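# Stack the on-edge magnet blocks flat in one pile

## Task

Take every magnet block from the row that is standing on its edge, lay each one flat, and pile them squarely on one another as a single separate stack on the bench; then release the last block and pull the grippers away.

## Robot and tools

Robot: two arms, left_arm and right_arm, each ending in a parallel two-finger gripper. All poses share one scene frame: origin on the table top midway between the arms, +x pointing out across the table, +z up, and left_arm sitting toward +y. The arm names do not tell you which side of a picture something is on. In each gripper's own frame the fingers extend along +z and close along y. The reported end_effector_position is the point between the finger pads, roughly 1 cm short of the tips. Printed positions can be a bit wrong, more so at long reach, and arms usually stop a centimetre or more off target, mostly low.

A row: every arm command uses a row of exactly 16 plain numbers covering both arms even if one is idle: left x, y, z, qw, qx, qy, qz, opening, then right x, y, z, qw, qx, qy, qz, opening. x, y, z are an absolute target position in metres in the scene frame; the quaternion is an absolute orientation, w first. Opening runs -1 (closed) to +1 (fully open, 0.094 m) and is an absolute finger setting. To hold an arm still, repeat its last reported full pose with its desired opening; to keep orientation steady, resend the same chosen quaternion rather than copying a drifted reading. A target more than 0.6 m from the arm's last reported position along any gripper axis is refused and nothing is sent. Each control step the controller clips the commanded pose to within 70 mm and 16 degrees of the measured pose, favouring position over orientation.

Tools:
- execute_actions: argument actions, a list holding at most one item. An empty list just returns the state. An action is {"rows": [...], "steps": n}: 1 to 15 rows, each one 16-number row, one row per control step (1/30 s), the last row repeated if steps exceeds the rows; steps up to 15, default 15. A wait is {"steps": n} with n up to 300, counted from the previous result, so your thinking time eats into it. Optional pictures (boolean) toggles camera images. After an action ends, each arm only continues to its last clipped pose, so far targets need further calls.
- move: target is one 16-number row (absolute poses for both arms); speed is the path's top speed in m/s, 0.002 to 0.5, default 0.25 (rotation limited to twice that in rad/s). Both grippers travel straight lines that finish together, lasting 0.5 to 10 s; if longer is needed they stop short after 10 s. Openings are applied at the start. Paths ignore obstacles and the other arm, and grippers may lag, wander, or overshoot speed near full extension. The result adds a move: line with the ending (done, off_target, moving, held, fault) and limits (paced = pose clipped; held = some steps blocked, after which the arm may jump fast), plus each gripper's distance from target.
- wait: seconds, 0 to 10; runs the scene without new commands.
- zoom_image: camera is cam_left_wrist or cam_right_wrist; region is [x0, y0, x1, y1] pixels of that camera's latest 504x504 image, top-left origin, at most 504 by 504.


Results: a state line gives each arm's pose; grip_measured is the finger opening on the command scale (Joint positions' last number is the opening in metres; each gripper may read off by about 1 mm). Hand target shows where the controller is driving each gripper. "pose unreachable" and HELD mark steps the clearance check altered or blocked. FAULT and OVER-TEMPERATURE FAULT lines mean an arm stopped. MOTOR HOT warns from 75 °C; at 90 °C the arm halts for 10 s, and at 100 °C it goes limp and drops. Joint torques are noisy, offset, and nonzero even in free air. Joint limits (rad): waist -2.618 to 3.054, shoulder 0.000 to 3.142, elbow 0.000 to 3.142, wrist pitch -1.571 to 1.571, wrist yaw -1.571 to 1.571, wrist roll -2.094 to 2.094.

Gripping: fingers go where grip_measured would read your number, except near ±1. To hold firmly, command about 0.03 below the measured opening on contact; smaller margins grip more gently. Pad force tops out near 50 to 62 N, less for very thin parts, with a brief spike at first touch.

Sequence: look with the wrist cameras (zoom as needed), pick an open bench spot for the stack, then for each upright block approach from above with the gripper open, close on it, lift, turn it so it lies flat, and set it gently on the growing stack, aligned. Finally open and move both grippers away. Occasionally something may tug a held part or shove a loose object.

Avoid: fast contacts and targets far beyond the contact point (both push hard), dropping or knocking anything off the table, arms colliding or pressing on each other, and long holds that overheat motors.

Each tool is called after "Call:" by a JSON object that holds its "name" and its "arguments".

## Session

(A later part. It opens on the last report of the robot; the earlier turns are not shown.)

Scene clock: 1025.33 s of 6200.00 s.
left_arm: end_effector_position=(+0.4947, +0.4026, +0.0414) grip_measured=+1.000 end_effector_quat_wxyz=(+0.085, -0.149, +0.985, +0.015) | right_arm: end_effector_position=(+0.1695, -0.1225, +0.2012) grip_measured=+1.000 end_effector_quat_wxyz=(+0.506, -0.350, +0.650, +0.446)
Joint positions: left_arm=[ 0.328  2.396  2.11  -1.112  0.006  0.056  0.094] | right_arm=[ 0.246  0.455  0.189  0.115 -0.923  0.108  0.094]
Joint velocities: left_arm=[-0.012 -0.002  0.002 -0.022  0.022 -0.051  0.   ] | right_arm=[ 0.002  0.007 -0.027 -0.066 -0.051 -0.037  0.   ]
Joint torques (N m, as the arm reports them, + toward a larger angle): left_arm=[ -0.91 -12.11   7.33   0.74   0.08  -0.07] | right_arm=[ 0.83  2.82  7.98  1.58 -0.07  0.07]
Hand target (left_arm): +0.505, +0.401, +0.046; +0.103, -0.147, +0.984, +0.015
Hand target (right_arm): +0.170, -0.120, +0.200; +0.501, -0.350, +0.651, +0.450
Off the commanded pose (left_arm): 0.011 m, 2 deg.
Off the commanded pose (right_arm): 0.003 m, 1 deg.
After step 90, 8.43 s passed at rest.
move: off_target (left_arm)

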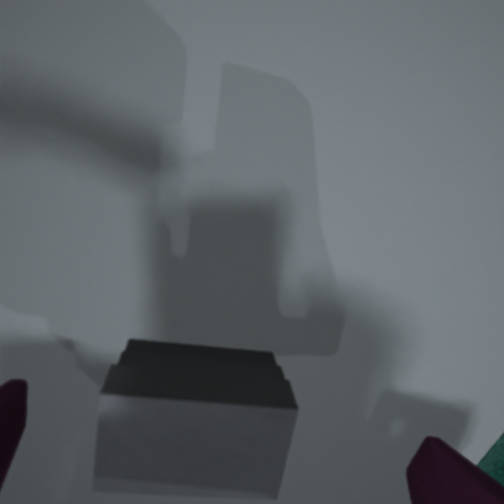

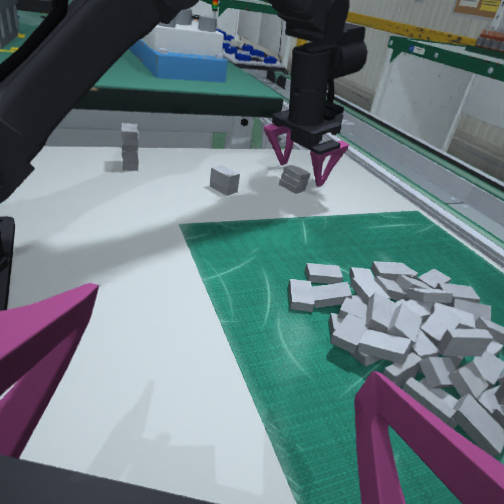

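Call:
{"name": "move", "arguments": {"target": [0.504,0.4025,0.027, 0.1033,-0.1470,0.9836,0.0154, 1, 0.17,-0.12,0.2, 0.5,-0.35,0.65,0.45, 1], "speed": 0.05}}

Scene clock: 1031.83 s of 6200.00 s.
left_arm: end_effector_position=(+0.4963, +0.4032, +0.0216) grip_measured=+1.000 end_effector_quat_wxyz=(+0.086, -0.149, +0.985, +0.015) | right_arm: end_effector_position=(+0.1695, -0.1225, +0.2012) grip_measured=+1.000 end_effector_quat_wxyz=(+0.506, -0.350, +0.650, +0.446)
Joint positions: left_arm=[ 0.328  2.41   2.056 -1.042  0.006  0.056  0.094] | right_arm=[ 0.246  0.455  0.189  0.115 -0.923  0.108  0.094]
Joint velocities: left_arm=[ 0.007  0.007 -0.002 -0.037  0.051 -0.037  0.   ] | right_arm=[ 0.002  0.007  0.007  0.022 -0.051 -0.037  0.   ]
Joint torques (N m, as the arm reports them, + toward a larger angle): left_arm=[ -0.46 -12.76   6.18   0.73   0.06  -0.05] | right_arm=[ 0.82  2.83  8.    1.57 -0.09  0.07]
Hand target (left_arm): +0.504, +0.402, +0.027; +0.103, -0.147, +0.984, +0.015
Hand target (right_arm): +0.170, -0.120, +0.200; +0.501, -0.350, +0.651, +0.450
Off the commanded pose (left_arm): 0.009 m, 2 deg.
Off the commanded pose (right_arm): 0.003 m, 1 deg.
After step 90, 2.57 s passed at rest.
move: done

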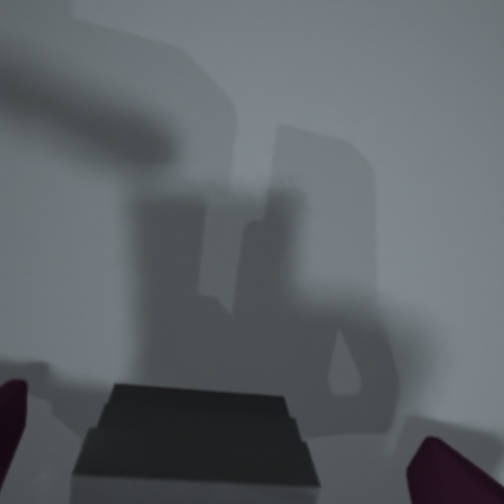

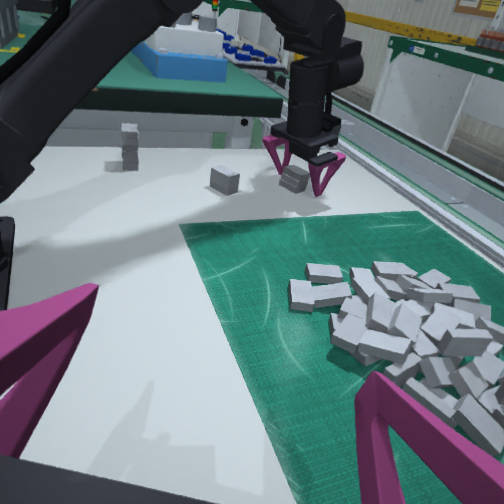

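Call:
{"name": "zoom_image", "arguments": {"camera": "cam_right_wrist", "region": [250, 120, 360, 210]}}

Region (250, 120, 360, 210) of cam_right_wrist's 504x504 image, scaled by 4.582, with more detail than that image has; it fills the top 412 rows of this view, and the rest is white.

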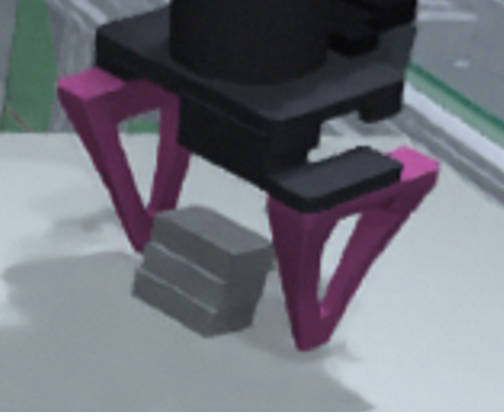

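Call:
{"name": "move", "arguments": {"target": [0.491,0.3985,0.030, 0.1033,-0.1470,0.9836,0.0154, 1, 0.17,-0.12,0.2, 0.5,-0.35,0.65,0.45, 1], "speed": 0.04}}

Call:
{"name": "zoom_image", "arguments": {"camera": "cam_right_wrist", "region": [250, 120, 360, 210]}}

Scene clock: 1054.90 s of 6200.00 s.
left_arm: end_effector_position=(+0.4829, +0.3981, +0.0138) grip_measured=+1.000 end_effector_quat_wxyz=(+0.076, -0.148, +0.986, +0.013) | right_arm: end_effector_position=(+0.1695, -0.1225, +0.2012) grip_measured=+1.000 end_effector_quat_wxyz=(+0.506, -0.350, +0.650, +0.446)
Joint positions: left_arm=[ 0.327  2.37   1.957 -1.003  0.006  0.058  0.094] | right_arm=[ 0.246  0.455  0.189  0.115 -0.923  0.108  0.094]
Joint velocities: left_arm=[-0.017 -0.002 -0.027  0.007  0.037  0.037  0.   ] | right_arm=[ 0.017 -0.002 -0.007 -0.037 -0.081 -0.022  0.   ]
Joint torques (N m, as the arm reports them, + toward a larger angle): left_arm=[ -0.35 -14.54   5.74   0.71   0.07  -0.06] | right_arm=[ 0.83  2.78  7.94  1.56 -0.07  0.06]
Hand target (left_arm): +0.491, +0.399, +0.030; +0.103, -0.147, +0.984, +0.015
Hand target (right_arm): +0.170, -0.120, +0.200; +0.501, -0.350, +0.651, +0.450
Off the commanded pose (left_arm): 0.018 m, 3 deg.
Off the commanded pose (right_arm): 0.003 m, 1 deg.
After step 90, 19.37 s passed at rest.
move: off_target (left_arm)

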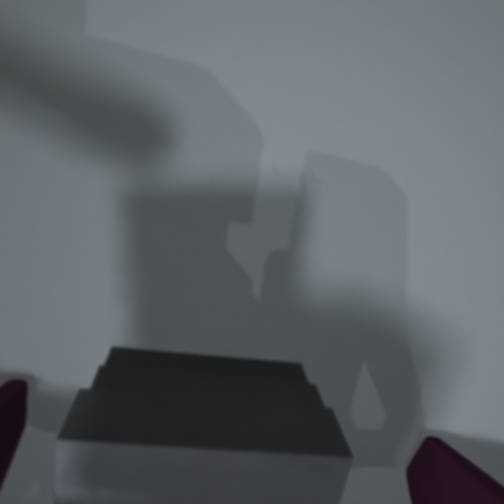

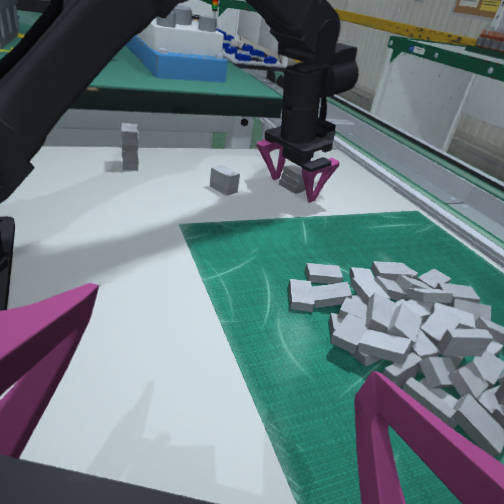

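Region (250, 120, 360, 210) of cam_right_wrist's 504x504 image, scaled by 4.582, with more detail than that image has; it fills the top 412 rows of this view, and the rest is white.

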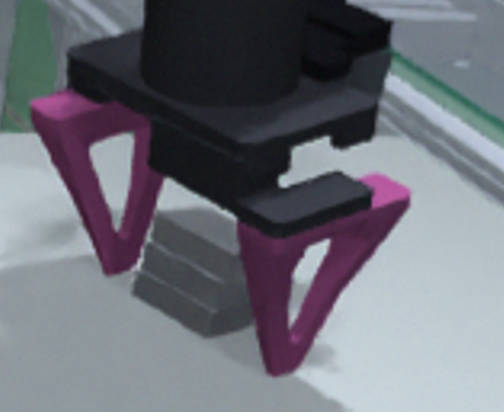

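Call:
{"name": "move", "arguments": {"target": [0.491,0.3985,0.040, 0.1033,-0.1470,0.9836,0.0154, 1, 0.17,-0.12,0.2, 0.5,-0.35,0.65,0.45, 1], "speed": 0.03}}

Call:
{"name": "zoom_image", "arguments": {"camera": "cam_right_wrist", "region": [250, 120, 360, 210]}}

Scene clock: 1060.53 s of 6200.00 s.
left_arm: end_effector_position=(+0.4830, +0.3982, +0.0137) grip_measured=+1.000 end_effector_quat_wxyz=(+0.076, -0.148, +0.986, +0.013) | right_arm: end_effector_position=(+0.1695, -0.1225, +0.2012) grip_measured=+1.000 end_effector_quat_wxyz=(+0.506, -0.350, +0.650, +0.446)
Joint positions: left_arm=[ 0.327  2.37   1.956 -1.002  0.006  0.058  0.094] | right_arm=[ 0.246  0.455  0.189  0.115 -0.923  0.108  0.094]
Joint velocities: left_arm=[-0.002 -0.051  0.007 -0.022 -0.022 -0.022  0.   ] | right_arm=[-0.017 -0.002  0.002 -0.007  0.066  0.022  0.   ]
Joint torques (N m, as the arm reports them, + toward a larger angle): left_arm=[ -0.25 -15.14   7.84   0.42   0.04  -0.04] | right_arm=[ 0.8   2.73  7.93  1.56 -0.05  0.07]
Hand target (left_arm): +0.491, +0.398, +0.040; +0.103, -0.147, +0.984, +0.015
Hand target (right_arm): +0.170, -0.120, +0.200; +0.501, -0.350, +0.651, +0.450
Off the commanded pose (left_arm): 0.027 m, 3 deg.
Off the commanded pose (right_arm): 0.003 m, 1 deg.
After step 90, 1.50 s passed at rest.
move: off_target (left_arm)

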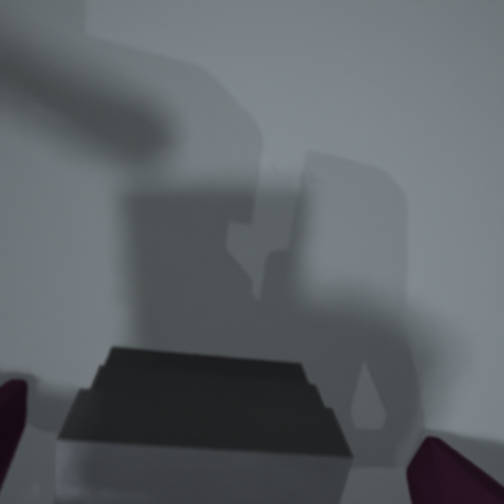

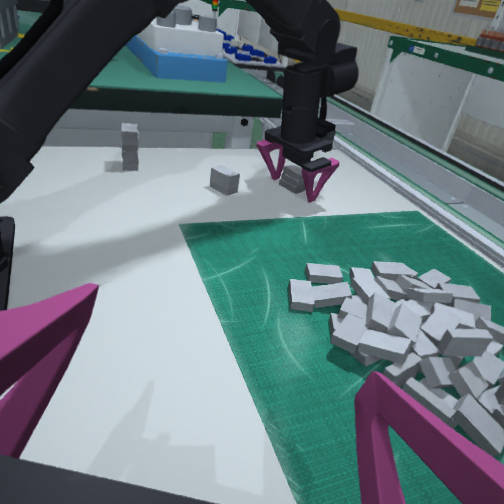

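Region (250, 120, 360, 210) of cam_right_wrist's 504x504 image, scaled by 4.582, with more detail than that image has; it fills the top 412 rows of this view, and the rest is white.

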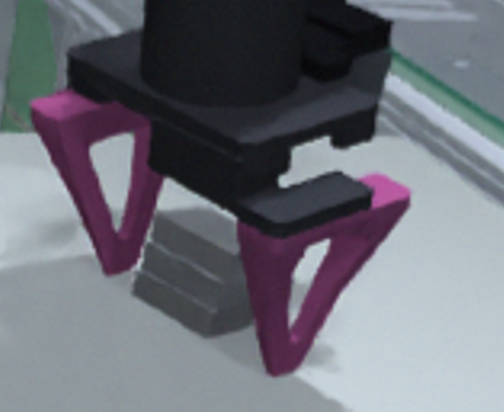

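Call:
{"name": "move", "arguments": {"target": [0.491,0.3985,0.046, 0.1033,-0.1470,0.9836,0.0154, 1, 0.17,-0.12,0.2, 0.5,-0.35,0.65,0.45, 1], "speed": 0.03}}

Scene clock: 1074.17 s of 6200.00 s.
left_arm: end_effector_position=(+0.4794, +0.3968, +0.0178) grip_measured=+1.000 end_effector_quat_wxyz=(+0.072, -0.148, +0.986, +0.012) | right_arm: end_effector_position=(+0.1695, -0.1225, +0.2012) grip_measured=+1.000 end_effector_quat_wxyz=(+0.506, -0.350, +0.650, +0.446)
Joint positions: left_arm=[ 0.327  2.36   1.956 -1.022  0.006  0.058  0.094] | right_arm=[ 0.246  0.455  0.189  0.115 -0.923  0.108  0.094]
Joint velocities: left_arm=[-0.002  0.007 -0.007 -0.081 -0.037 -0.066  0.   ] | right_arm=[ 0.002  0.007 -0.007 -0.037  0.022 -0.081  0.   ]
Joint torques (N m, as the arm reports them, + toward a larger angle): left_arm=[ -0.27 -14.64   9.18   0.42   0.08  -0.06] | right_arm=[ 0.85  2.8   7.93  1.56 -0.07  0.08]
Hand target (left_arm): +0.490, +0.398, +0.046; +0.104, -0.147, +0.984, +0.015
Hand target (right_arm): +0.170, -0.120, +0.200; +0.501, -0.350, +0.651, +0.450
Off the commanded pose (left_arm): 0.030 m, 4 deg.
Off the commanded pose (right_arm): 0.003 m, 1 deg.
After step 90, 9.20 s passed at rest.
move: off_target (left_arm)

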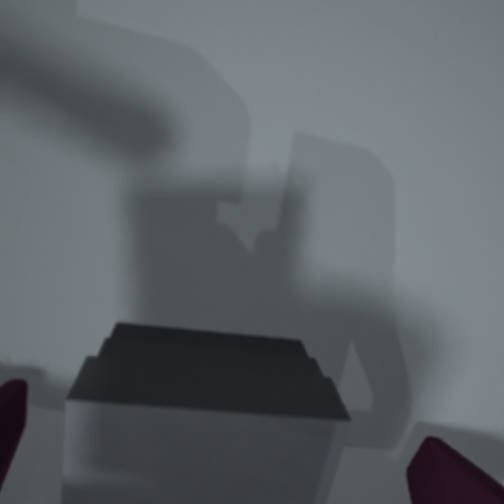

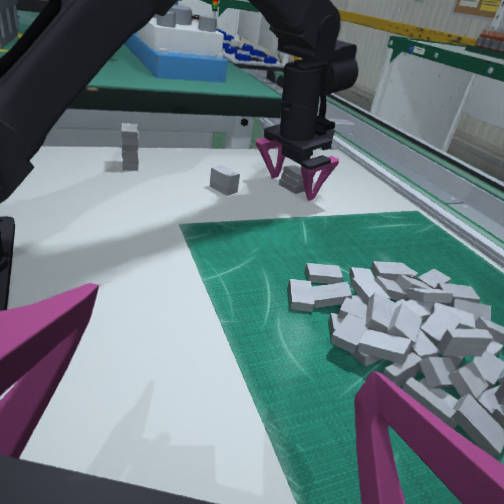

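Call:
{"name": "move", "arguments": {"target": [0.485,0.399,0.075, 0.1033,-0.1470,0.9836,0.0154, 1, 0.17,-0.12,0.2, 0.5,-0.35,0.65,0.45, 1], "speed": 0.1}}

Call:
{"name": "move", "arguments": {"target": [0.497,0.402,0.048, 0.1033,-0.1470,0.9836,0.0154, 1, 0.17,-0.12,0.2, 0.5,-0.35,0.65,0.45, 1], "speed": 0.08}}

Scene clock: 1082.20 s of 6200.00 s.
left_arm: end_effector_position=(+0.4795, +0.3968, +0.0550) grip_measured=+1.000 end_effector_quat_wxyz=(+0.082, -0.148, +0.985, +0.014) | right_arm: end_effector_position=(+0.1695, -0.1225, +0.2012) grip_measured=+1.000 end_effector_quat_wxyz=(+0.506, -0.350, +0.650, +0.446)
Joint positions: left_arm=[ 0.327  2.318  2.029 -1.116  0.006  0.058  0.094] | right_arm=[ 0.246  0.455  0.189  0.115 -0.923  0.108  0.094]
Joint velocities: left_arm=[ 0.002  0.017 -0.027 -0.037 -0.037 -0.022  0.   ] | right_arm=[-0.022 -0.012  0.007 -0.007 -0.081 -0.037  0.   ]
Joint torques (N m, as the arm reports them, + toward a larger angle): left_arm=[  0.22 -13.64   8.38   0.43   0.07   0.01] | right_arm=[ 0.91  2.81  7.9   1.54 -0.05  0.08]
Hand target (left_arm): +0.485, +0.399, +0.075; +0.103, -0.147, +0.984, +0.015
Hand target (right_arm): +0.170, -0.120, +0.200; +0.501, -0.350, +0.651, +0.450
Off the commanded pose (left_arm): 0.021 m, 2 deg.
Off the commanded pose (right_arm): 0.003 m, 1 deg.
After step 90, 3.90 s passed at rest.
move: off_target (left_arm)

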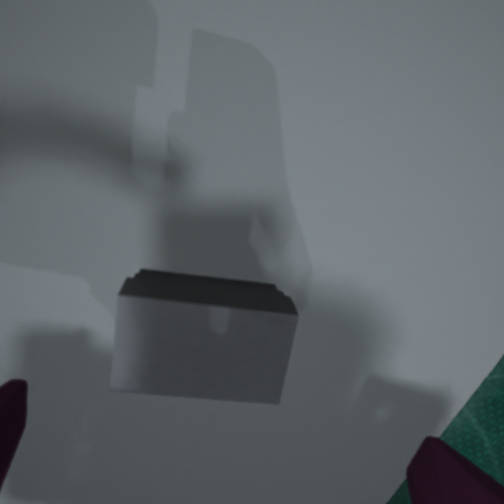

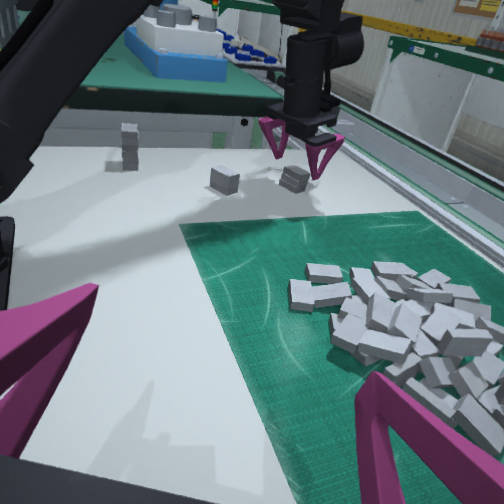

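Scene clock: 1082.97 s of 6200.00 s.
left_arm: end_effector_position=(+0.4823, +0.3979, +0.0350) grip_measured=+1.000 end_effector_quat_wxyz=(+0.073, -0.148, +0.986, +0.012) | right_arm: end_effector_position=(+0.1695, -0.1225, +0.2012) grip_measured=+1.000 end_effector_quat_wxyz=(+0.506, -0.350, +0.650, +0.446)
Joint positions: left_arm=[ 0.327  2.362  2.029 -1.091  0.006  0.058  0.094] | right_arm=[ 0.246  0.455  0.189  0.115 -0.923  0.108  0.094]
Joint velocities: left_arm=[ 0.012 -0.002  0.007 -0.007 -0.007  0.022  0.   ] | right_arm=[ 0.017 -0.012 -0.007  0.037 -0.007 -0.022  0.   ]
Joint torques (N m, as the arm reports them, + toward a larger angle): left_arm=[ -0.12 -12.34   8.83   0.73   0.05  -0.01] | right_arm=[ 0.89  2.79  7.9   1.55 -0.07  0.06]
Hand target (left_arm): +0.496, +0.402, +0.048; +0.103, -0.147, +0.984, +0.015
Hand target (right_arm): +0.170, -0.120, +0.200; +0.501, -0.350, +0.651, +0.450
Off the commanded pose (left_arm): 0.020 m, 4 deg.
Off the commanded pose (right_arm): 0.003 m, 1 deg.
move: off_target (left_arm)

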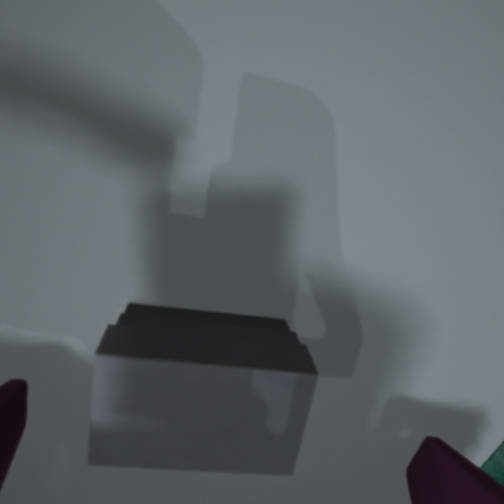

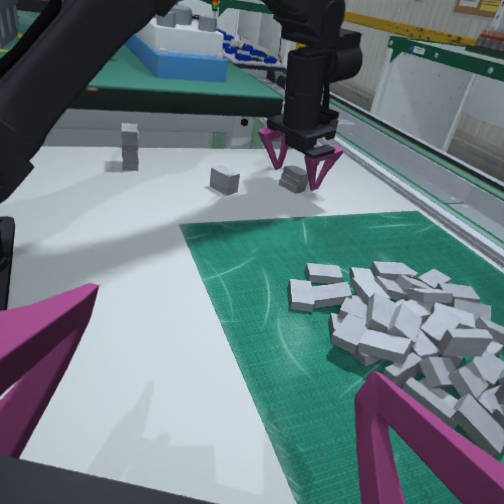

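Call:
{"name": "move", "arguments": {"target": [0.503,0.403,0.040, 0.1033,-0.1470,0.9836,0.0154, 1, 0.17,-0.12,0.2, 0.5,-0.35,0.65,0.45, 1], "speed": 0.04}}

Scene clock: 1097.87 s of 6200.00 s.
left_arm: end_effector_position=(+0.4888, +0.4003, +0.0289) grip_measured=+1.000 end_effector_quat_wxyz=(+0.076, -0.148, +0.986, +0.013) | right_arm: end_effector_position=(+0.1695, -0.1225, +0.2012) grip_measured=+1.000 end_effector_quat_wxyz=(+0.506, -0.350, +0.650, +0.446)
Joint positions: left_arm=[ 0.327  2.391  2.055 -1.081  0.006  0.058  0.094] | right_arm=[ 0.246  0.455  0.189  0.115 -0.923  0.108  0.094]
Joint velocities: left_arm=[ 0.002  0.027 -0.012  0.095  0.022  0.022  0.   ] | right_arm=[-0.027  0.007 -0.007 -0.007 -0.007  0.022  0.   ]
Joint torques (N m, as the arm reports them, + toward a larger angle): left_arm=[ -0.26 -12.27   8.84   0.69   0.07  -0.04] | right_arm=[ 0.84  2.83  7.95  1.56 -0.07  0.08]
Hand target (left_arm): +0.502, +0.403, +0.040; +0.103, -0.147, +0.984, +0.015
Hand target (right_arm): +0.170, -0.120, +0.200; +0.501, -0.350, +0.651, +0.450
Off the commanded pose (left_arm): 0.018 m, 3 deg.
Off the commanded pose (right_arm): 0.003 m, 1 deg.
After step 90, 10.83 s passed at rest.
move: off_target (left_arm)

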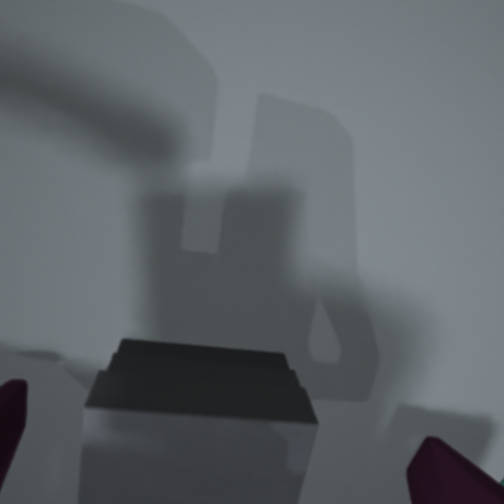

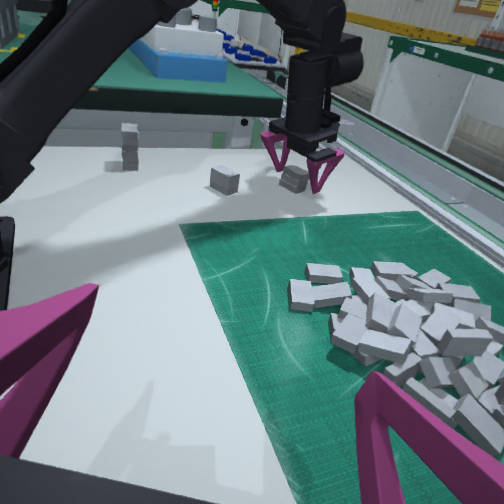

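Call:
{"name": "move", "arguments": {"target": [0.502,0.403,0.032, 0.1033,-0.1470,0.9836,0.0154, 1, 0.17,-0.12,0.2, 0.5,-0.35,0.65,0.45, 1], "speed": 0.03}}

Call:
{"name": "zoom_image", "arguments": {"camera": "cam_right_wrist", "region": [250, 120, 360, 210]}}

Scene clock: 1104.13 s of 6200.00 s.
left_arm: end_effector_position=(+0.4950, +0.4026, +0.0291) grip_measured=+1.000 end_effector_quat_wxyz=(+0.088, -0.148, +0.985, +0.016) | right_arm: end_effector_position=(+0.1695, -0.1225, +0.2012) grip_measured=+1.000 end_effector_quat_wxyz=(+0.506, -0.350, +0.650, +0.446)
Joint positions: left_arm=[ 0.327  2.393  2.055 -1.053  0.006  0.058  0.094] | right_arm=[ 0.246  0.455  0.189  0.115 -0.923  0.108  0.094]
Joint velocities: left_arm=[ 0.017 -0.002 -0.012  0.022  0.007  0.022  0.   ] | right_arm=[-0.017  0.007  0.007  0.007  0.022 -0.007  0.   ]
Joint torques (N m, as the arm reports them, + toward a larger angle): left_arm=[ -0.21 -12.23   6.22   0.77   0.09  -0.04] | right_arm=[ 0.76  2.77  7.95  1.57 -0.09  0.06]
Hand target (left_arm): +0.502, +0.403, +0.032; +0.103, -0.147, +0.984, +0.015
Hand target (right_arm): +0.170, -0.120, +0.200; +0.501, -0.350, +0.651, +0.450
Off the commanded pose (left_arm): 0.008 m, 2 deg.
Off the commanded pose (right_arm): 0.003 m, 1 deg.
After step 90, 2.07 s passed at rest.
move: done

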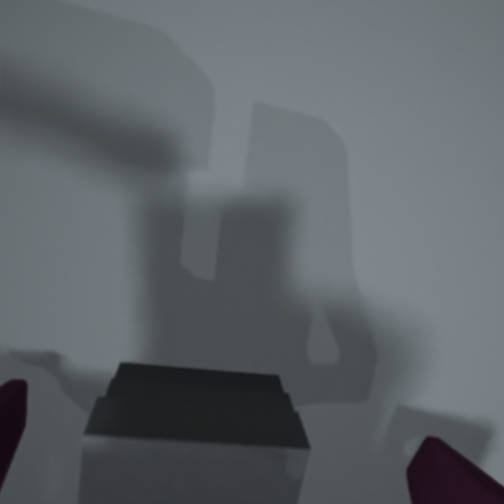

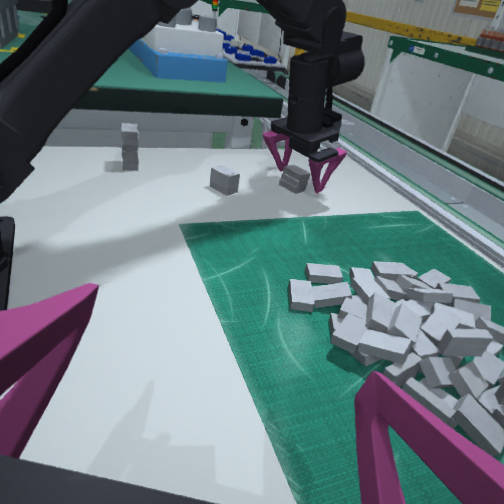

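Region (250, 120, 360, 210) of cam_right_wrist's 504x504 image, scaled by 4.582, with more detail than that image has; it fills the top 412 rows of this view, and the rest is white.

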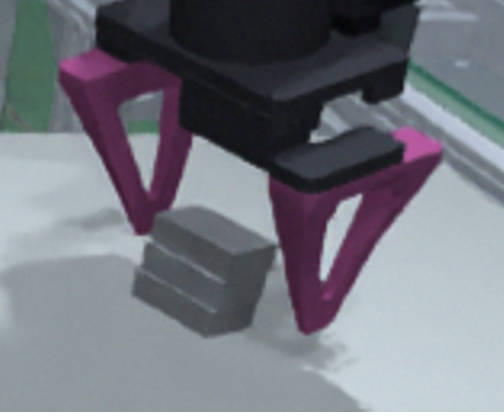

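Call:
{"name": "move", "arguments": {"target": [0.4945,0.4005,0.032, 0.1033,-0.1470,0.9836,0.0154, 1, 0.17,-0.12,0.2, 0.5,-0.35,0.65,0.45, 1], "speed": 0.03}}

Call:
{"name": "zoom_image", "arguments": {"camera": "cam_right_wrist", "region": [250, 120, 360, 210]}}

Scene clock: 1110.50 s of 6200.00 s.
left_arm: end_effector_position=(+0.4851, +0.3988, +0.0141) grip_measured=+1.000 end_effector_quat_wxyz=(+0.073, -0.148, +0.986, +0.012) | right_arm: end_effector_position=(+0.1695, -0.1225, +0.2012) grip_measured=+1.000 end_effector_quat_wxyz=(+0.506, -0.350, +0.650, +0.446)
Joint positions: left_arm=[ 0.327  2.388  1.992 -1.027  0.007  0.058  0.094] | right_arm=[ 0.246  0.455  0.189  0.115 -0.923  0.108  0.094]
Joint velocities: left_arm=[ 0.012 -0.002 -0.032 -0.007 -0.051  0.022  0.   ] | right_arm=[ 0.002 -0.017  0.002  0.007 -0.037 -0.007  0.   ]
Joint torques (N m, as the arm reports them, + toward a larger angle): left_arm=[ -0.11 -14.92   6.01   0.71   0.05  -0.03] | right_arm=[ 0.74  2.78  7.87  1.55 -0.08  0.08]
Hand target (left_arm): +0.494, +0.400, +0.032; +0.103, -0.147, +0.984, +0.015
Hand target (right_arm): +0.170, -0.120, +0.200; +0.501, -0.350, +0.651, +0.450
Off the commanded pose (left_arm): 0.020 m, 4 deg.
Off the commanded pose (right_arm): 0.003 m, 1 deg.
After step 90, 2.67 s passed at rest.
move: off_target (left_arm)

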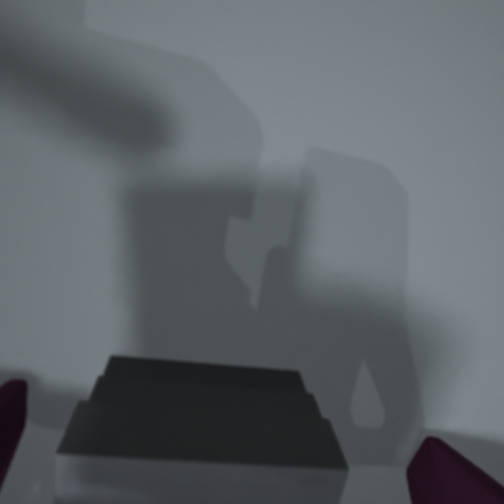

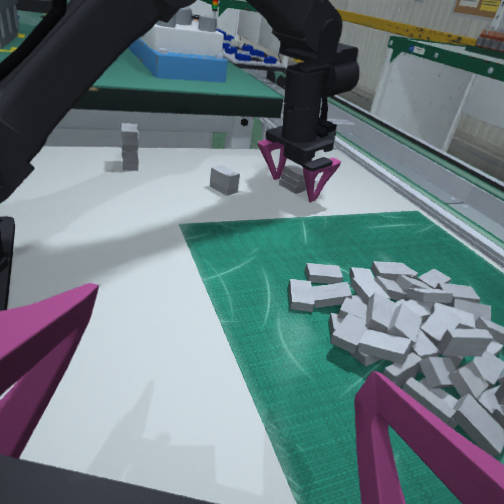

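Region (250, 120, 360, 210) of cam_right_wrist's 504x504 image, scaled by 4.582, with more detail than that image has; it fills the top 412 rows of this view, and the rest is white.

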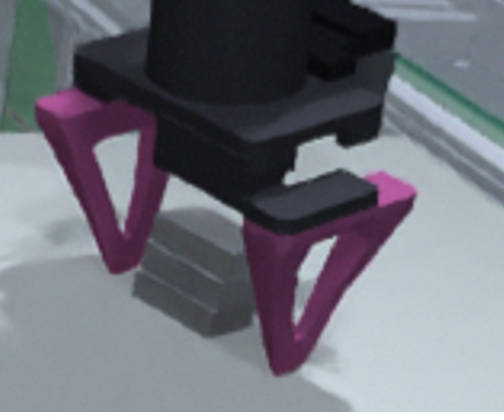

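Call:
{"name": "move", "arguments": {"target": [0.496,0.401,0.044, 0.1033,-0.1470,0.9836,0.0154, 1, 0.17,-0.12,0.2, 0.5,-0.35,0.65,0.45, 1], "speed": 0.03}}

Scene clock: 1117.90 s of 6200.00 s.
left_arm: end_effector_position=(+0.4864, +0.3993, +0.0171) grip_measured=+1.000 end_effector_quat_wxyz=(+0.075, -0.148, +0.986, +0.012) | right_arm: end_effector_position=(+0.1695, -0.1225, +0.2012) grip_measured=+1.000 end_effector_quat_wxyz=(+0.506, -0.350, +0.650, +0.446)
Joint positions: left_arm=[ 0.327  2.388  2.003 -1.034  0.007  0.058  0.094] | right_arm=[ 0.246  0.455  0.189  0.115 -0.923  0.108  0.094]
Joint velocities: left_arm=[-0.012 -0.007  0.002 -0.022  0.037  0.007  0.   ] | right_arm=[-0.012  0.002 -0.027 -0.081 -0.051 -0.022  0.   ]
Joint torques (N m, as the arm reports them, + toward a larger angle): left_arm=[ -0.22 -14.9    8.83   0.41   0.06  -0.04] | right_arm=[ 0.72  2.83  7.91  1.57 -0.07  0.08]
Hand target (left_arm): +0.495, +0.401, +0.044; +0.103, -0.147, +0.984, +0.015
Hand target (right_arm): +0.170, -0.120, +0.200; +0.501, -0.350, +0.651, +0.450
Off the commanded pose (left_arm): 0.029 m, 3 deg.
Off the commanded pose (right_arm): 0.003 m, 1 deg.
After step 90, 3.07 s passed at rest.
move: off_target (left_arm)

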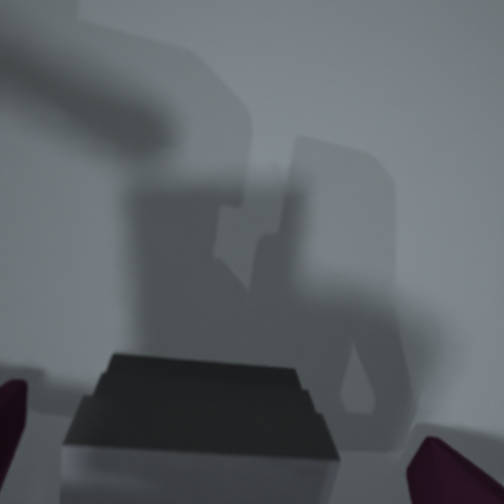

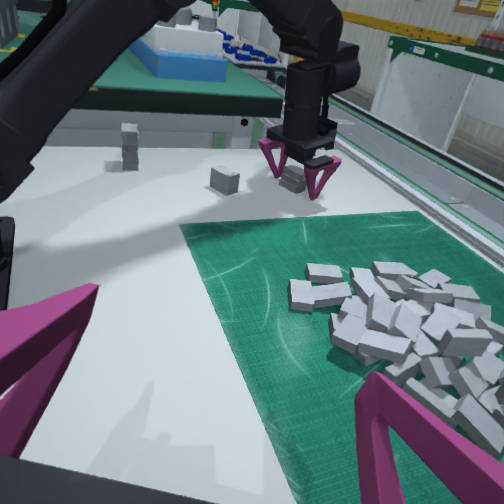

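Call:
{"name": "execute_actions", "arguments": {"actions": [{"rows": [[0.496,0.401,0.044, 0.1033,-0.1470,0.9836,0.0154, 0.7, 0.17,-0.12,0.2, 0.5,-0.35,0.65,0.45, 1],[0.496,0.401,0.044, 0.1033,-0.1470,0.9836,0.0154, 0.5, 0.17,-0.12,0.2, 0.5,-0.35,0.65,0.45, 1],[0.496,0.401,0.044, 0.1033,-0.1470,0.9836,0.0154, 0.35, 0.17,-0.12,0.2, 0.5,-0.35,0.65,0.45, 1],[0.496,0.401,0.044, 0.1033,-0.1470,0.9836,0.0154, 0.25, 0.17,-0.12,0.2, 0.5,-0.35,0.65,0.45, 1],[0.496,0.401,0.044, 0.1033,-0.1470,0.9836,0.0154, 0.17, 0.17,-0.12,0.2, 0.5,-0.35,0.65,0.45, 1],[0.496,0.401,0.044, 0.1033,-0.1470,0.9836,0.0154, 0.12, 0.17,-0.12,0.2, 0.5,-0.35,0.65,0.45, 1],[0.496,0.401,0.044, 0.1033,-0.1470,0.9836,0.0154, 0.08, 0.17,-0.12,0.2, 0.5,-0.35,0.65,0.45, 1],[0.496,0.401,0.044, 0.1033,-0.1470,0.9836,0.0154, 0.04, 0.17,-0.12,0.2, 0.5,-0.35,0.65,0.45, 1],[0.496,0.401,0.044, 0.1033,-0.1470,0.9836,0.0154, 0.0, 0.17,-0.12,0.2, 0.5,-0.35,0.65,0.45, 1],[0.496,0.401,0.044, 0.1033,-0.1470,0.9836,0.0154, -0.04, 0.17,-0.12,0.2, 0.5,-0.35,0.65,0.45, 1],[0.496,0.401,0.044, 0.1033,-0.1470,0.9836,0.0154, -0.07, 0.17,-0.12,0.2, 0.5,-0.35,0.65,0.45, 1],[0.496,0.401,0.044, 0.1033,-0.1470,0.9836,0.0154, -0.1, 0.17,-0.12,0.2, 0.5,-0.35,0.65,0.45, 1],[0.496,0.401,0.044, 0.1033,-0.1470,0.9836,0.0154, -0.12, 0.17,-0.12,0.2, 0.5,-0.35,0.65,0.45, 1],[0.496,0.401,0.044, 0.1033,-0.1470,0.9836,0.0154, -0.145, 0.17,-0.12,0.2, 0.5,-0.35,0.65,0.45, 1]], "steps": 15}], "pictures": false}}

Call:
{"name": "execute_actions", "arguments": {"actions": [{"rows": [[0.496,0.401,0.044, 0.1033,-0.1470,0.9836,0.0154, -0.15, 0.17,-0.12,0.2, 0.5,-0.35,0.65,0.45, 1]], "steps": 10}]}}

Call:
{"name": "zoom_image", "arguments": {"camera": "cam_right_wrist", "region": [250, 120, 360, 210]}}

Scene clock: 1131.07 s of 6200.00 s.
left_arm: end_effector_position=(+0.4856, +0.3996, +0.0170) grip_measured=-0.110 end_effector_quat_wxyz=(+0.073, -0.148, +0.986, +0.014) | right_arm: end_effector_position=(+0.1695, -0.1225, +0.2012) grip_measured=+1.000 end_effector_quat_wxyz=(+0.506, -0.350, +0.650, +0.446)
Joint positions: left_arm=[ 0.327  2.388  2.003 -1.036  0.003  0.058  0.042] | right_arm=[ 0.246  0.455  0.189  0.115 -0.923  0.108  0.094]
Joint velocities: left_arm=[ 0.017 -0.002 -0.017  0.007 -0.051 -0.037  0.   ] | right_arm=[ 0.007  0.022  0.007  0.022 -0.007 -0.007  0.   ]
Joint torques (N m, as the arm reports them, + toward a larger angle): left_arm=[ -0.14 -14.95   8.78   0.41   0.09  -0.04] | right_arm=[ 0.8   2.78  7.89  1.56 -0.07  0.07]
Hand target (left_arm): +0.495, +0.401, +0.044; +0.103, -0.147, +0.984, +0.015
Hand target (right_arm): +0.170, -0.120, +0.200; +0.501, -0.350, +0.651, +0.450
Off the commanded pose (left_arm): 0.029 m, 3 deg.
Off the commanded pose (right_arm): 0.003 m, 1 deg.
Steps of this call (steps 1 to 90: nothing new was sent; then 9.67 s passed at rest; steps 91 to 105: all 15 steps of this action). Readings (end_effector_position):
91: left_arm (+0.4859, +0.3991, +0.0170) | right_arm (+0.1695, -0.1225, +0.2012)
92: left_arm (+0.4859, +0.3991, +0.0170) | right_arm (+0.1695, -0.1225, +0.2012)
94: left_arm (+0.4858, +0.3991, +0.0170) | right_arm (+0.1695, -0.1225, +0.2012)
98: left_arm (+0.4857, +0.3994, +0.0170) | right_arm (+0.1695, -0.1225, +0.2012)
105: the state above

Scene clock: 1131.40 s of 6200.00 s.
left_arm: end_effector_position=(+0.4856, +0.3996, +0.0170) grip_measured=-0.110 end_effector_quat_wxyz=(+0.073, -0.148, +0.986, +0.014) | right_arm: end_effector_position=(+0.1695, -0.1225, +0.2012) grip_measured=+1.000 end_effector_quat_wxyz=(+0.506, -0.350, +0.650, +0.446)
Joint positions: left_arm=[ 0.327  2.388  2.003 -1.036  0.003  0.058  0.042] | right_arm=[ 0.246  0.455  0.189  0.115 -0.923  0.108  0.094]
Joint velocities: left_arm=[-0.007 -0.012  0.002 -0.007  0.022 -0.007 -0.   ] | right_arm=[ 0.002  0.002  0.017  0.022 -0.037  0.051  0.   ]
Joint torques (N m, as the arm reports them, + toward a larger angle): left_arm=[ -0.2  -15.04   8.75   0.43   0.1   -0.04] | right_arm=[ 0.81  2.86  8.02  1.56 -0.08  0.08]
Hand target (left_arm): +0.495, +0.401, +0.044; +0.103, -0.147, +0.984, +0.015
Hand target (right_arm): +0.170, -0.120, +0.200; +0.501, -0.350, +0.651, +0.450
Off the commanded pose (left_arm): 0.029 m, 3 deg.
Off the commanded pose (right_arm): 0.003 m, 1 deg.
Steps of this call (steps 1 to 10: all 10 steps of this action). Readings (end_effector_position):
1: left_arm (+0.4856, +0.3996, +0.0170) | right_arm (+0.1695, -0.1225, +0.2012)
2: left_arm (+0.4856, +0.3996, +0.0170) | right_arm (+0.1695, -0.1225, +0.2012)
4: left_arm (+0.4856, +0.3996, +0.0170) | right_arm (+0.1695, -0.1225, +0.2012)
8: left_arm (+0.4856, +0.3996, +0.0170) | right_arm (+0.1695, -0.1225, +0.2012)
10: the state above

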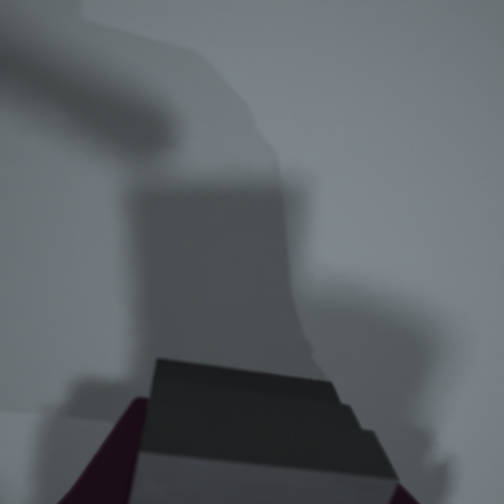

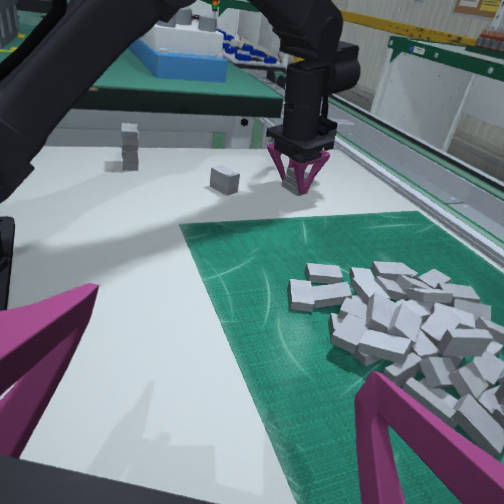

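Region (250, 120, 360, 210) of cam_right_wrist's 504x504 image, scaled by 4.582, with more detail than that image has; it fills the top 412 rows of this view, and the rest is white.

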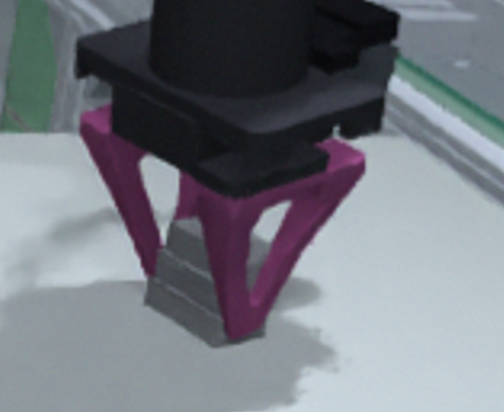

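Call:
{"name": "move", "arguments": {"target": [0.485,0.398,0.12, 0.1033,-0.1470,0.9836,0.0154, -0.15, 0.17,-0.12,0.2, 0.5,-0.35,0.65,0.45, 1], "speed": 0.1}}

Scene clock: 1140.93 s of 6200.00 s.
left_arm: end_effector_position=(+0.4754, +0.3958, +0.0870) grip_measured=-0.110 end_effector_quat_wxyz=(+0.062, -0.148, +0.987, +0.011) | right_arm: end_effector_position=(+0.1695, -0.1225, +0.2012) grip_measured=+1.000 end_effector_quat_wxyz=(+0.506, -0.350, +0.650, +0.446)
Joint positions: left_arm=[ 0.327  2.355  2.226 -1.316  0.004  0.058  0.042] | right_arm=[ 0.246  0.455  0.189  0.115 -0.923  0.108  0.094]
Joint velocities: left_arm=[0.017 0.007 0.007 0.022 0.007 0.022 0.001] | right_arm=[-0.007 -0.022 -0.002 -0.022 -0.066 -0.022  0.   ]
Joint torques (N m, as the arm reports them, + toward a larger angle): left_arm=[ -0.01 -15.36   9.4    0.44   0.11  -0.03] | right_arm=[ 0.79  2.84  7.95  1.56 -0.06  0.08]
Hand target (left_arm): +0.484, +0.398, +0.120; +0.104, -0.147, +0.984, +0.015
Hand target (right_arm): +0.170, -0.120, +0.200; +0.501, -0.350, +0.651, +0.450
Off the commanded pose (left_arm): 0.034 m, 5 deg.
Off the commanded pose (right_arm): 0.003 m, 1 deg.
After step 90, 4.90 s passed at rest.
move: off_target (left_arm)

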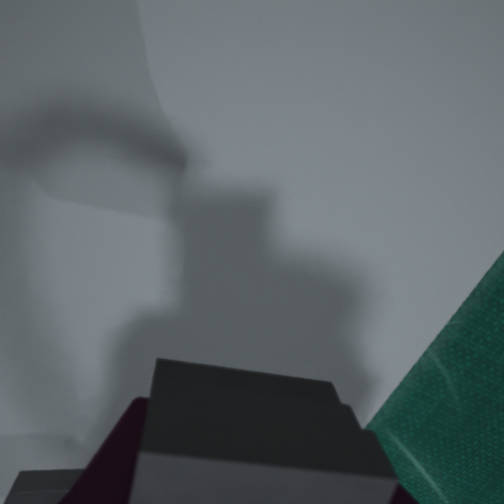

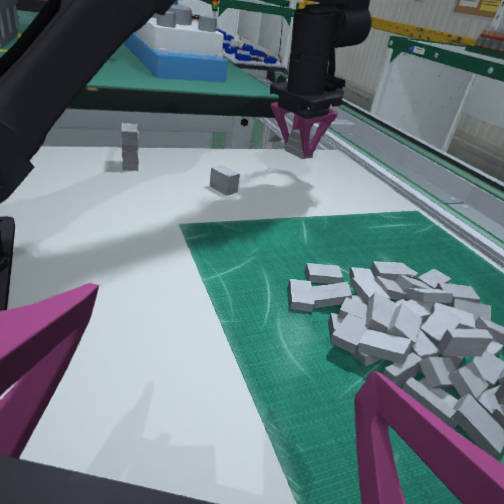

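Call:
{"name": "move", "arguments": {"target": [0.360,0.411,0.105, 0.0931,-0.2366,0.9669,0.0228, -0.15, 0.17,-0.12,0.2, 0.5,-0.35,0.65,0.45, 1], "speed": 0.15}}

Call:
{"name": "zoom_image", "arguments": {"camera": "cam_right_wrist", "region": [170, 90, 300, 210]}}

Scene clock: 1146.37 s of 6200.00 s.
left_arm: end_effector_position=(+0.3517, +0.4040, +0.0873) grip_measured=-0.110 end_effector_quat_wxyz=(+0.052, -0.232, +0.971, +0.012) | right_arm: end_effector_position=(+0.1695, -0.1225, +0.2012) grip_measured=+1.000 end_effector_quat_wxyz=(+0.506, -0.350, +0.650, +0.446)
Joint positions: left_arm=[ 0.462  1.887  1.507 -1.083  0.004  0.022  0.042] | right_arm=[ 0.246  0.455  0.189  0.115 -0.923  0.108  0.094]
Joint velocities: left_arm=[ 0.002  0.002  0.007  0.037  0.066 -0.007 -0.   ] | right_arm=[ 0.012 -0.007 -0.022 -0.037 -0.022 -0.007  0.   ]
Joint torques (N m, as the arm reports them, + toward a larger angle): left_arm=[  0.42 -11.54   6.73   0.71   0.01  -0.06] | right_arm=[ 0.82  2.68  7.98  1.53 -0.08  0.06]
Hand target (left_arm): +0.360, +0.411, +0.106; +0.092, -0.237, +0.967, +0.021
Hand target (right_arm): +0.170, -0.120, +0.200; +0.501, -0.350, +0.651, +0.450
Off the commanded pose (left_arm): 0.021 m, 5 deg.
Off the commanded pose (right_arm): 0.003 m, 1 deg.
After step 90, 1.03 s passed at rest.
move: off_target (left_arm)

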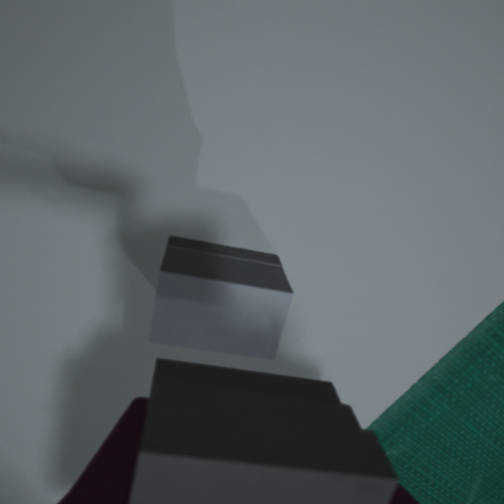

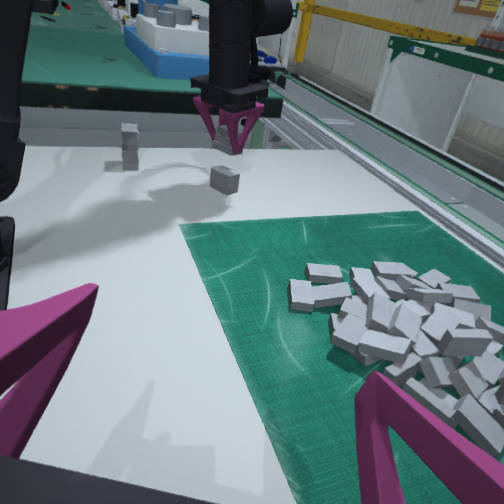

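Region (170, 90, 300, 210) of cam_right_wrist's 504x504 image, scaled by 3.877, with more detail than that image has; it fills the top 465 rows of this view, and the rest is white.

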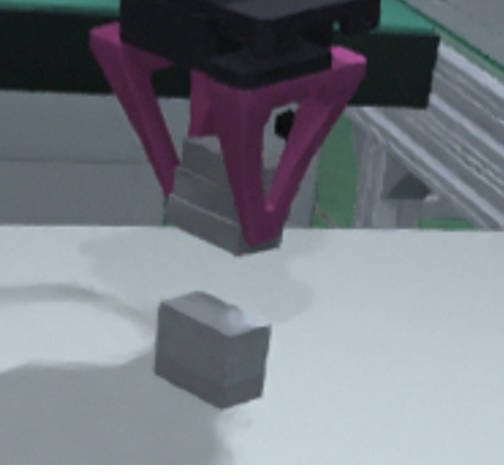

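Call:
{"name": "move", "arguments": {"target": [0.362,0.422,0.075, 0.1100,-0.2362,0.9651,0.0269, -0.15, 0.17,-0.12,0.2, 0.5,-0.35,0.65,0.45, 1], "speed": 0.05}}

Call:
{"name": "zoom_image", "arguments": {"camera": "cam_right_wrist", "region": [170, 90, 300, 210]}}

Scene clock: 1171.90 s of 6200.00 s.
left_arm: end_effector_position=(+0.3518, +0.4127, +0.0566) grip_measured=-0.110 end_effector_quat_wxyz=(+0.069, -0.236, +0.969, +0.017) | right_arm: end_effector_position=(+0.1695, -0.1225, +0.2012) grip_measured=+1.000 end_effector_quat_wxyz=(+0.506, -0.350, +0.650, +0.446)
Joint positions: left_arm=[ 0.482  1.895  1.388 -0.921  0.004  0.034  0.042] | right_arm=[ 0.246  0.455  0.189  0.115 -0.923  0.108  0.094]
Joint velocities: left_arm=[-0.002  0.012 -0.007 -0.037  0.051  0.007 -0.001] | right_arm=[-0.012 -0.012 -0.002 -0.066 -0.037 -0.051  0.   ]
Joint torques (N m, as the arm reports them, + toward a larger angle): left_arm=[  0.9  -11.24   6.74   0.77   0.06   0.03] | right_arm=[ 0.89  2.81  7.94  1.55 -0.07  0.07]
Hand target (left_arm): +0.361, +0.422, +0.075; +0.109, -0.237, +0.965, +0.026
Hand target (right_arm): +0.170, -0.120, +0.200; +0.501, -0.350, +0.651, +0.450
Off the commanded pose (left_arm): 0.023 m, 5 deg.
Off the commanded pose (right_arm): 0.003 m, 1 deg.
After step 90, 20.90 s passed at rest.
move: off_target (left_arm)

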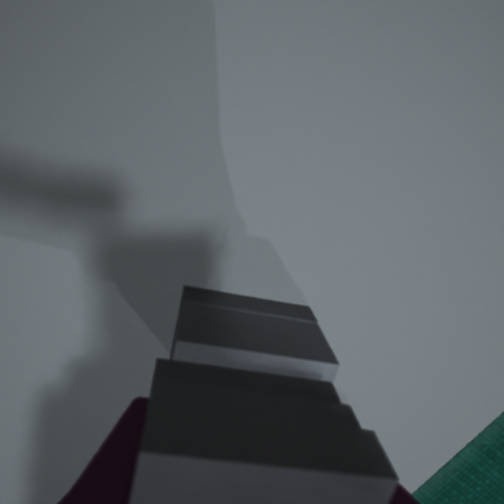

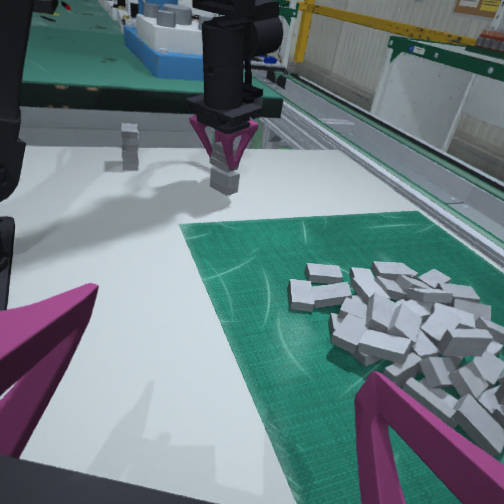

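Region (170, 90, 300, 210) of cam_right_wrist's 504x504 image, scaled by 3.877, with more detail than that image has; it fills the top 465 rows of this view, and the rest is white.

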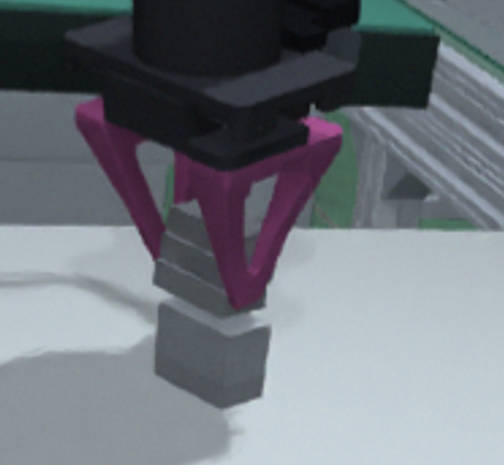

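Call:
{"name": "move", "arguments": {"target": [0.362,0.421,0.069, 0.1100,-0.2362,0.9651,0.0269, -0.15, 0.17,-0.12,0.2, 0.5,-0.35,0.65,0.45, 1], "speed": 0.02}}

Call:
{"name": "zoom_image", "arguments": {"camera": "cam_right_wrist", "region": [170, 90, 300, 210]}}

Scene clock: 1180.97 s of 6200.00 s.
left_arm: end_effector_position=(+0.3525, +0.4131, +0.0502) grip_measured=-0.110 end_effector_quat_wxyz=(+0.069, -0.236, +0.969, +0.017) | right_arm: end_effector_position=(+0.1695, -0.1225, +0.2012) grip_measured=+1.000 end_effector_quat_wxyz=(+0.506, -0.350, +0.650, +0.446)
Joint positions: left_arm=[ 0.482  1.904  1.375 -0.898  0.004  0.034  0.042] | right_arm=[ 0.246  0.455  0.189  0.115 -0.923  0.108  0.094]
Joint velocities: left_arm=[-0.017  0.002  0.002 -0.007  0.022  0.007  0.   ] | right_arm=[-0.007 -0.027  0.002 -0.022 -0.037 -0.037  0.   ]
Joint torques (N m, as the arm reports them, + toward a larger angle): left_arm=[  0.72 -11.8    6.2    0.81   0.06   0.  ] | right_arm=[ 0.69  2.85  7.93  1.56 -0.08  0.06]
Hand target (left_arm): +0.362, +0.421, +0.069; +0.110, -0.237, +0.965, +0.027
Hand target (right_arm): +0.170, -0.120, +0.200; +0.501, -0.350, +0.651, +0.450
Off the commanded pose (left_arm): 0.023 m, 5 deg.
Off the commanded pose (right_arm): 0.003 m, 1 deg.
After step 90, 3.77 s passed at rest.
move: off_target (left_arm)

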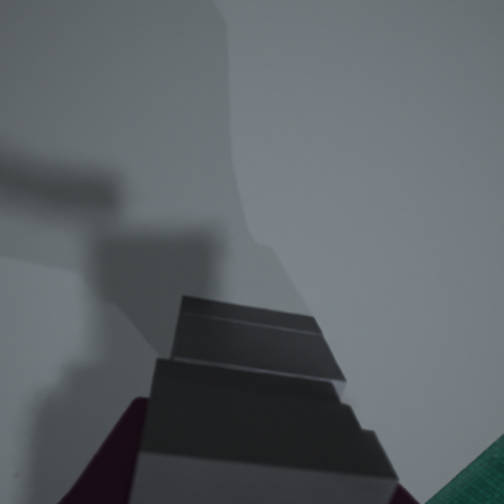

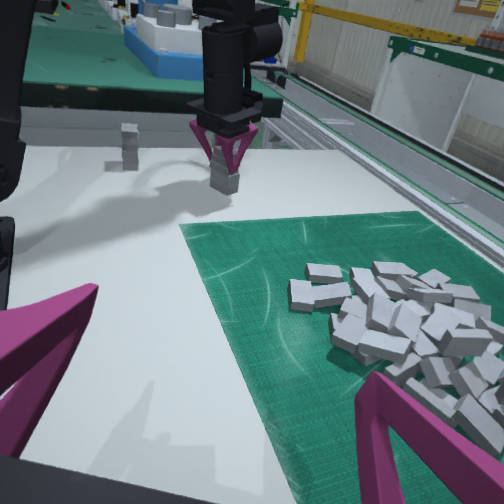

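Region (170, 90, 300, 210) of cam_right_wrist's 504x504 image, scaled by 3.877, with more detail than that image has; it fills the top 465 rows of this view, and the rest is white.

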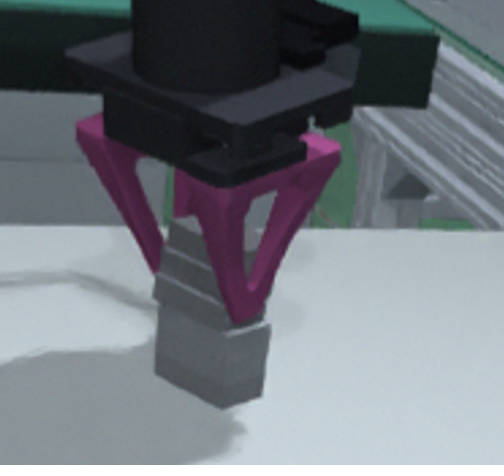

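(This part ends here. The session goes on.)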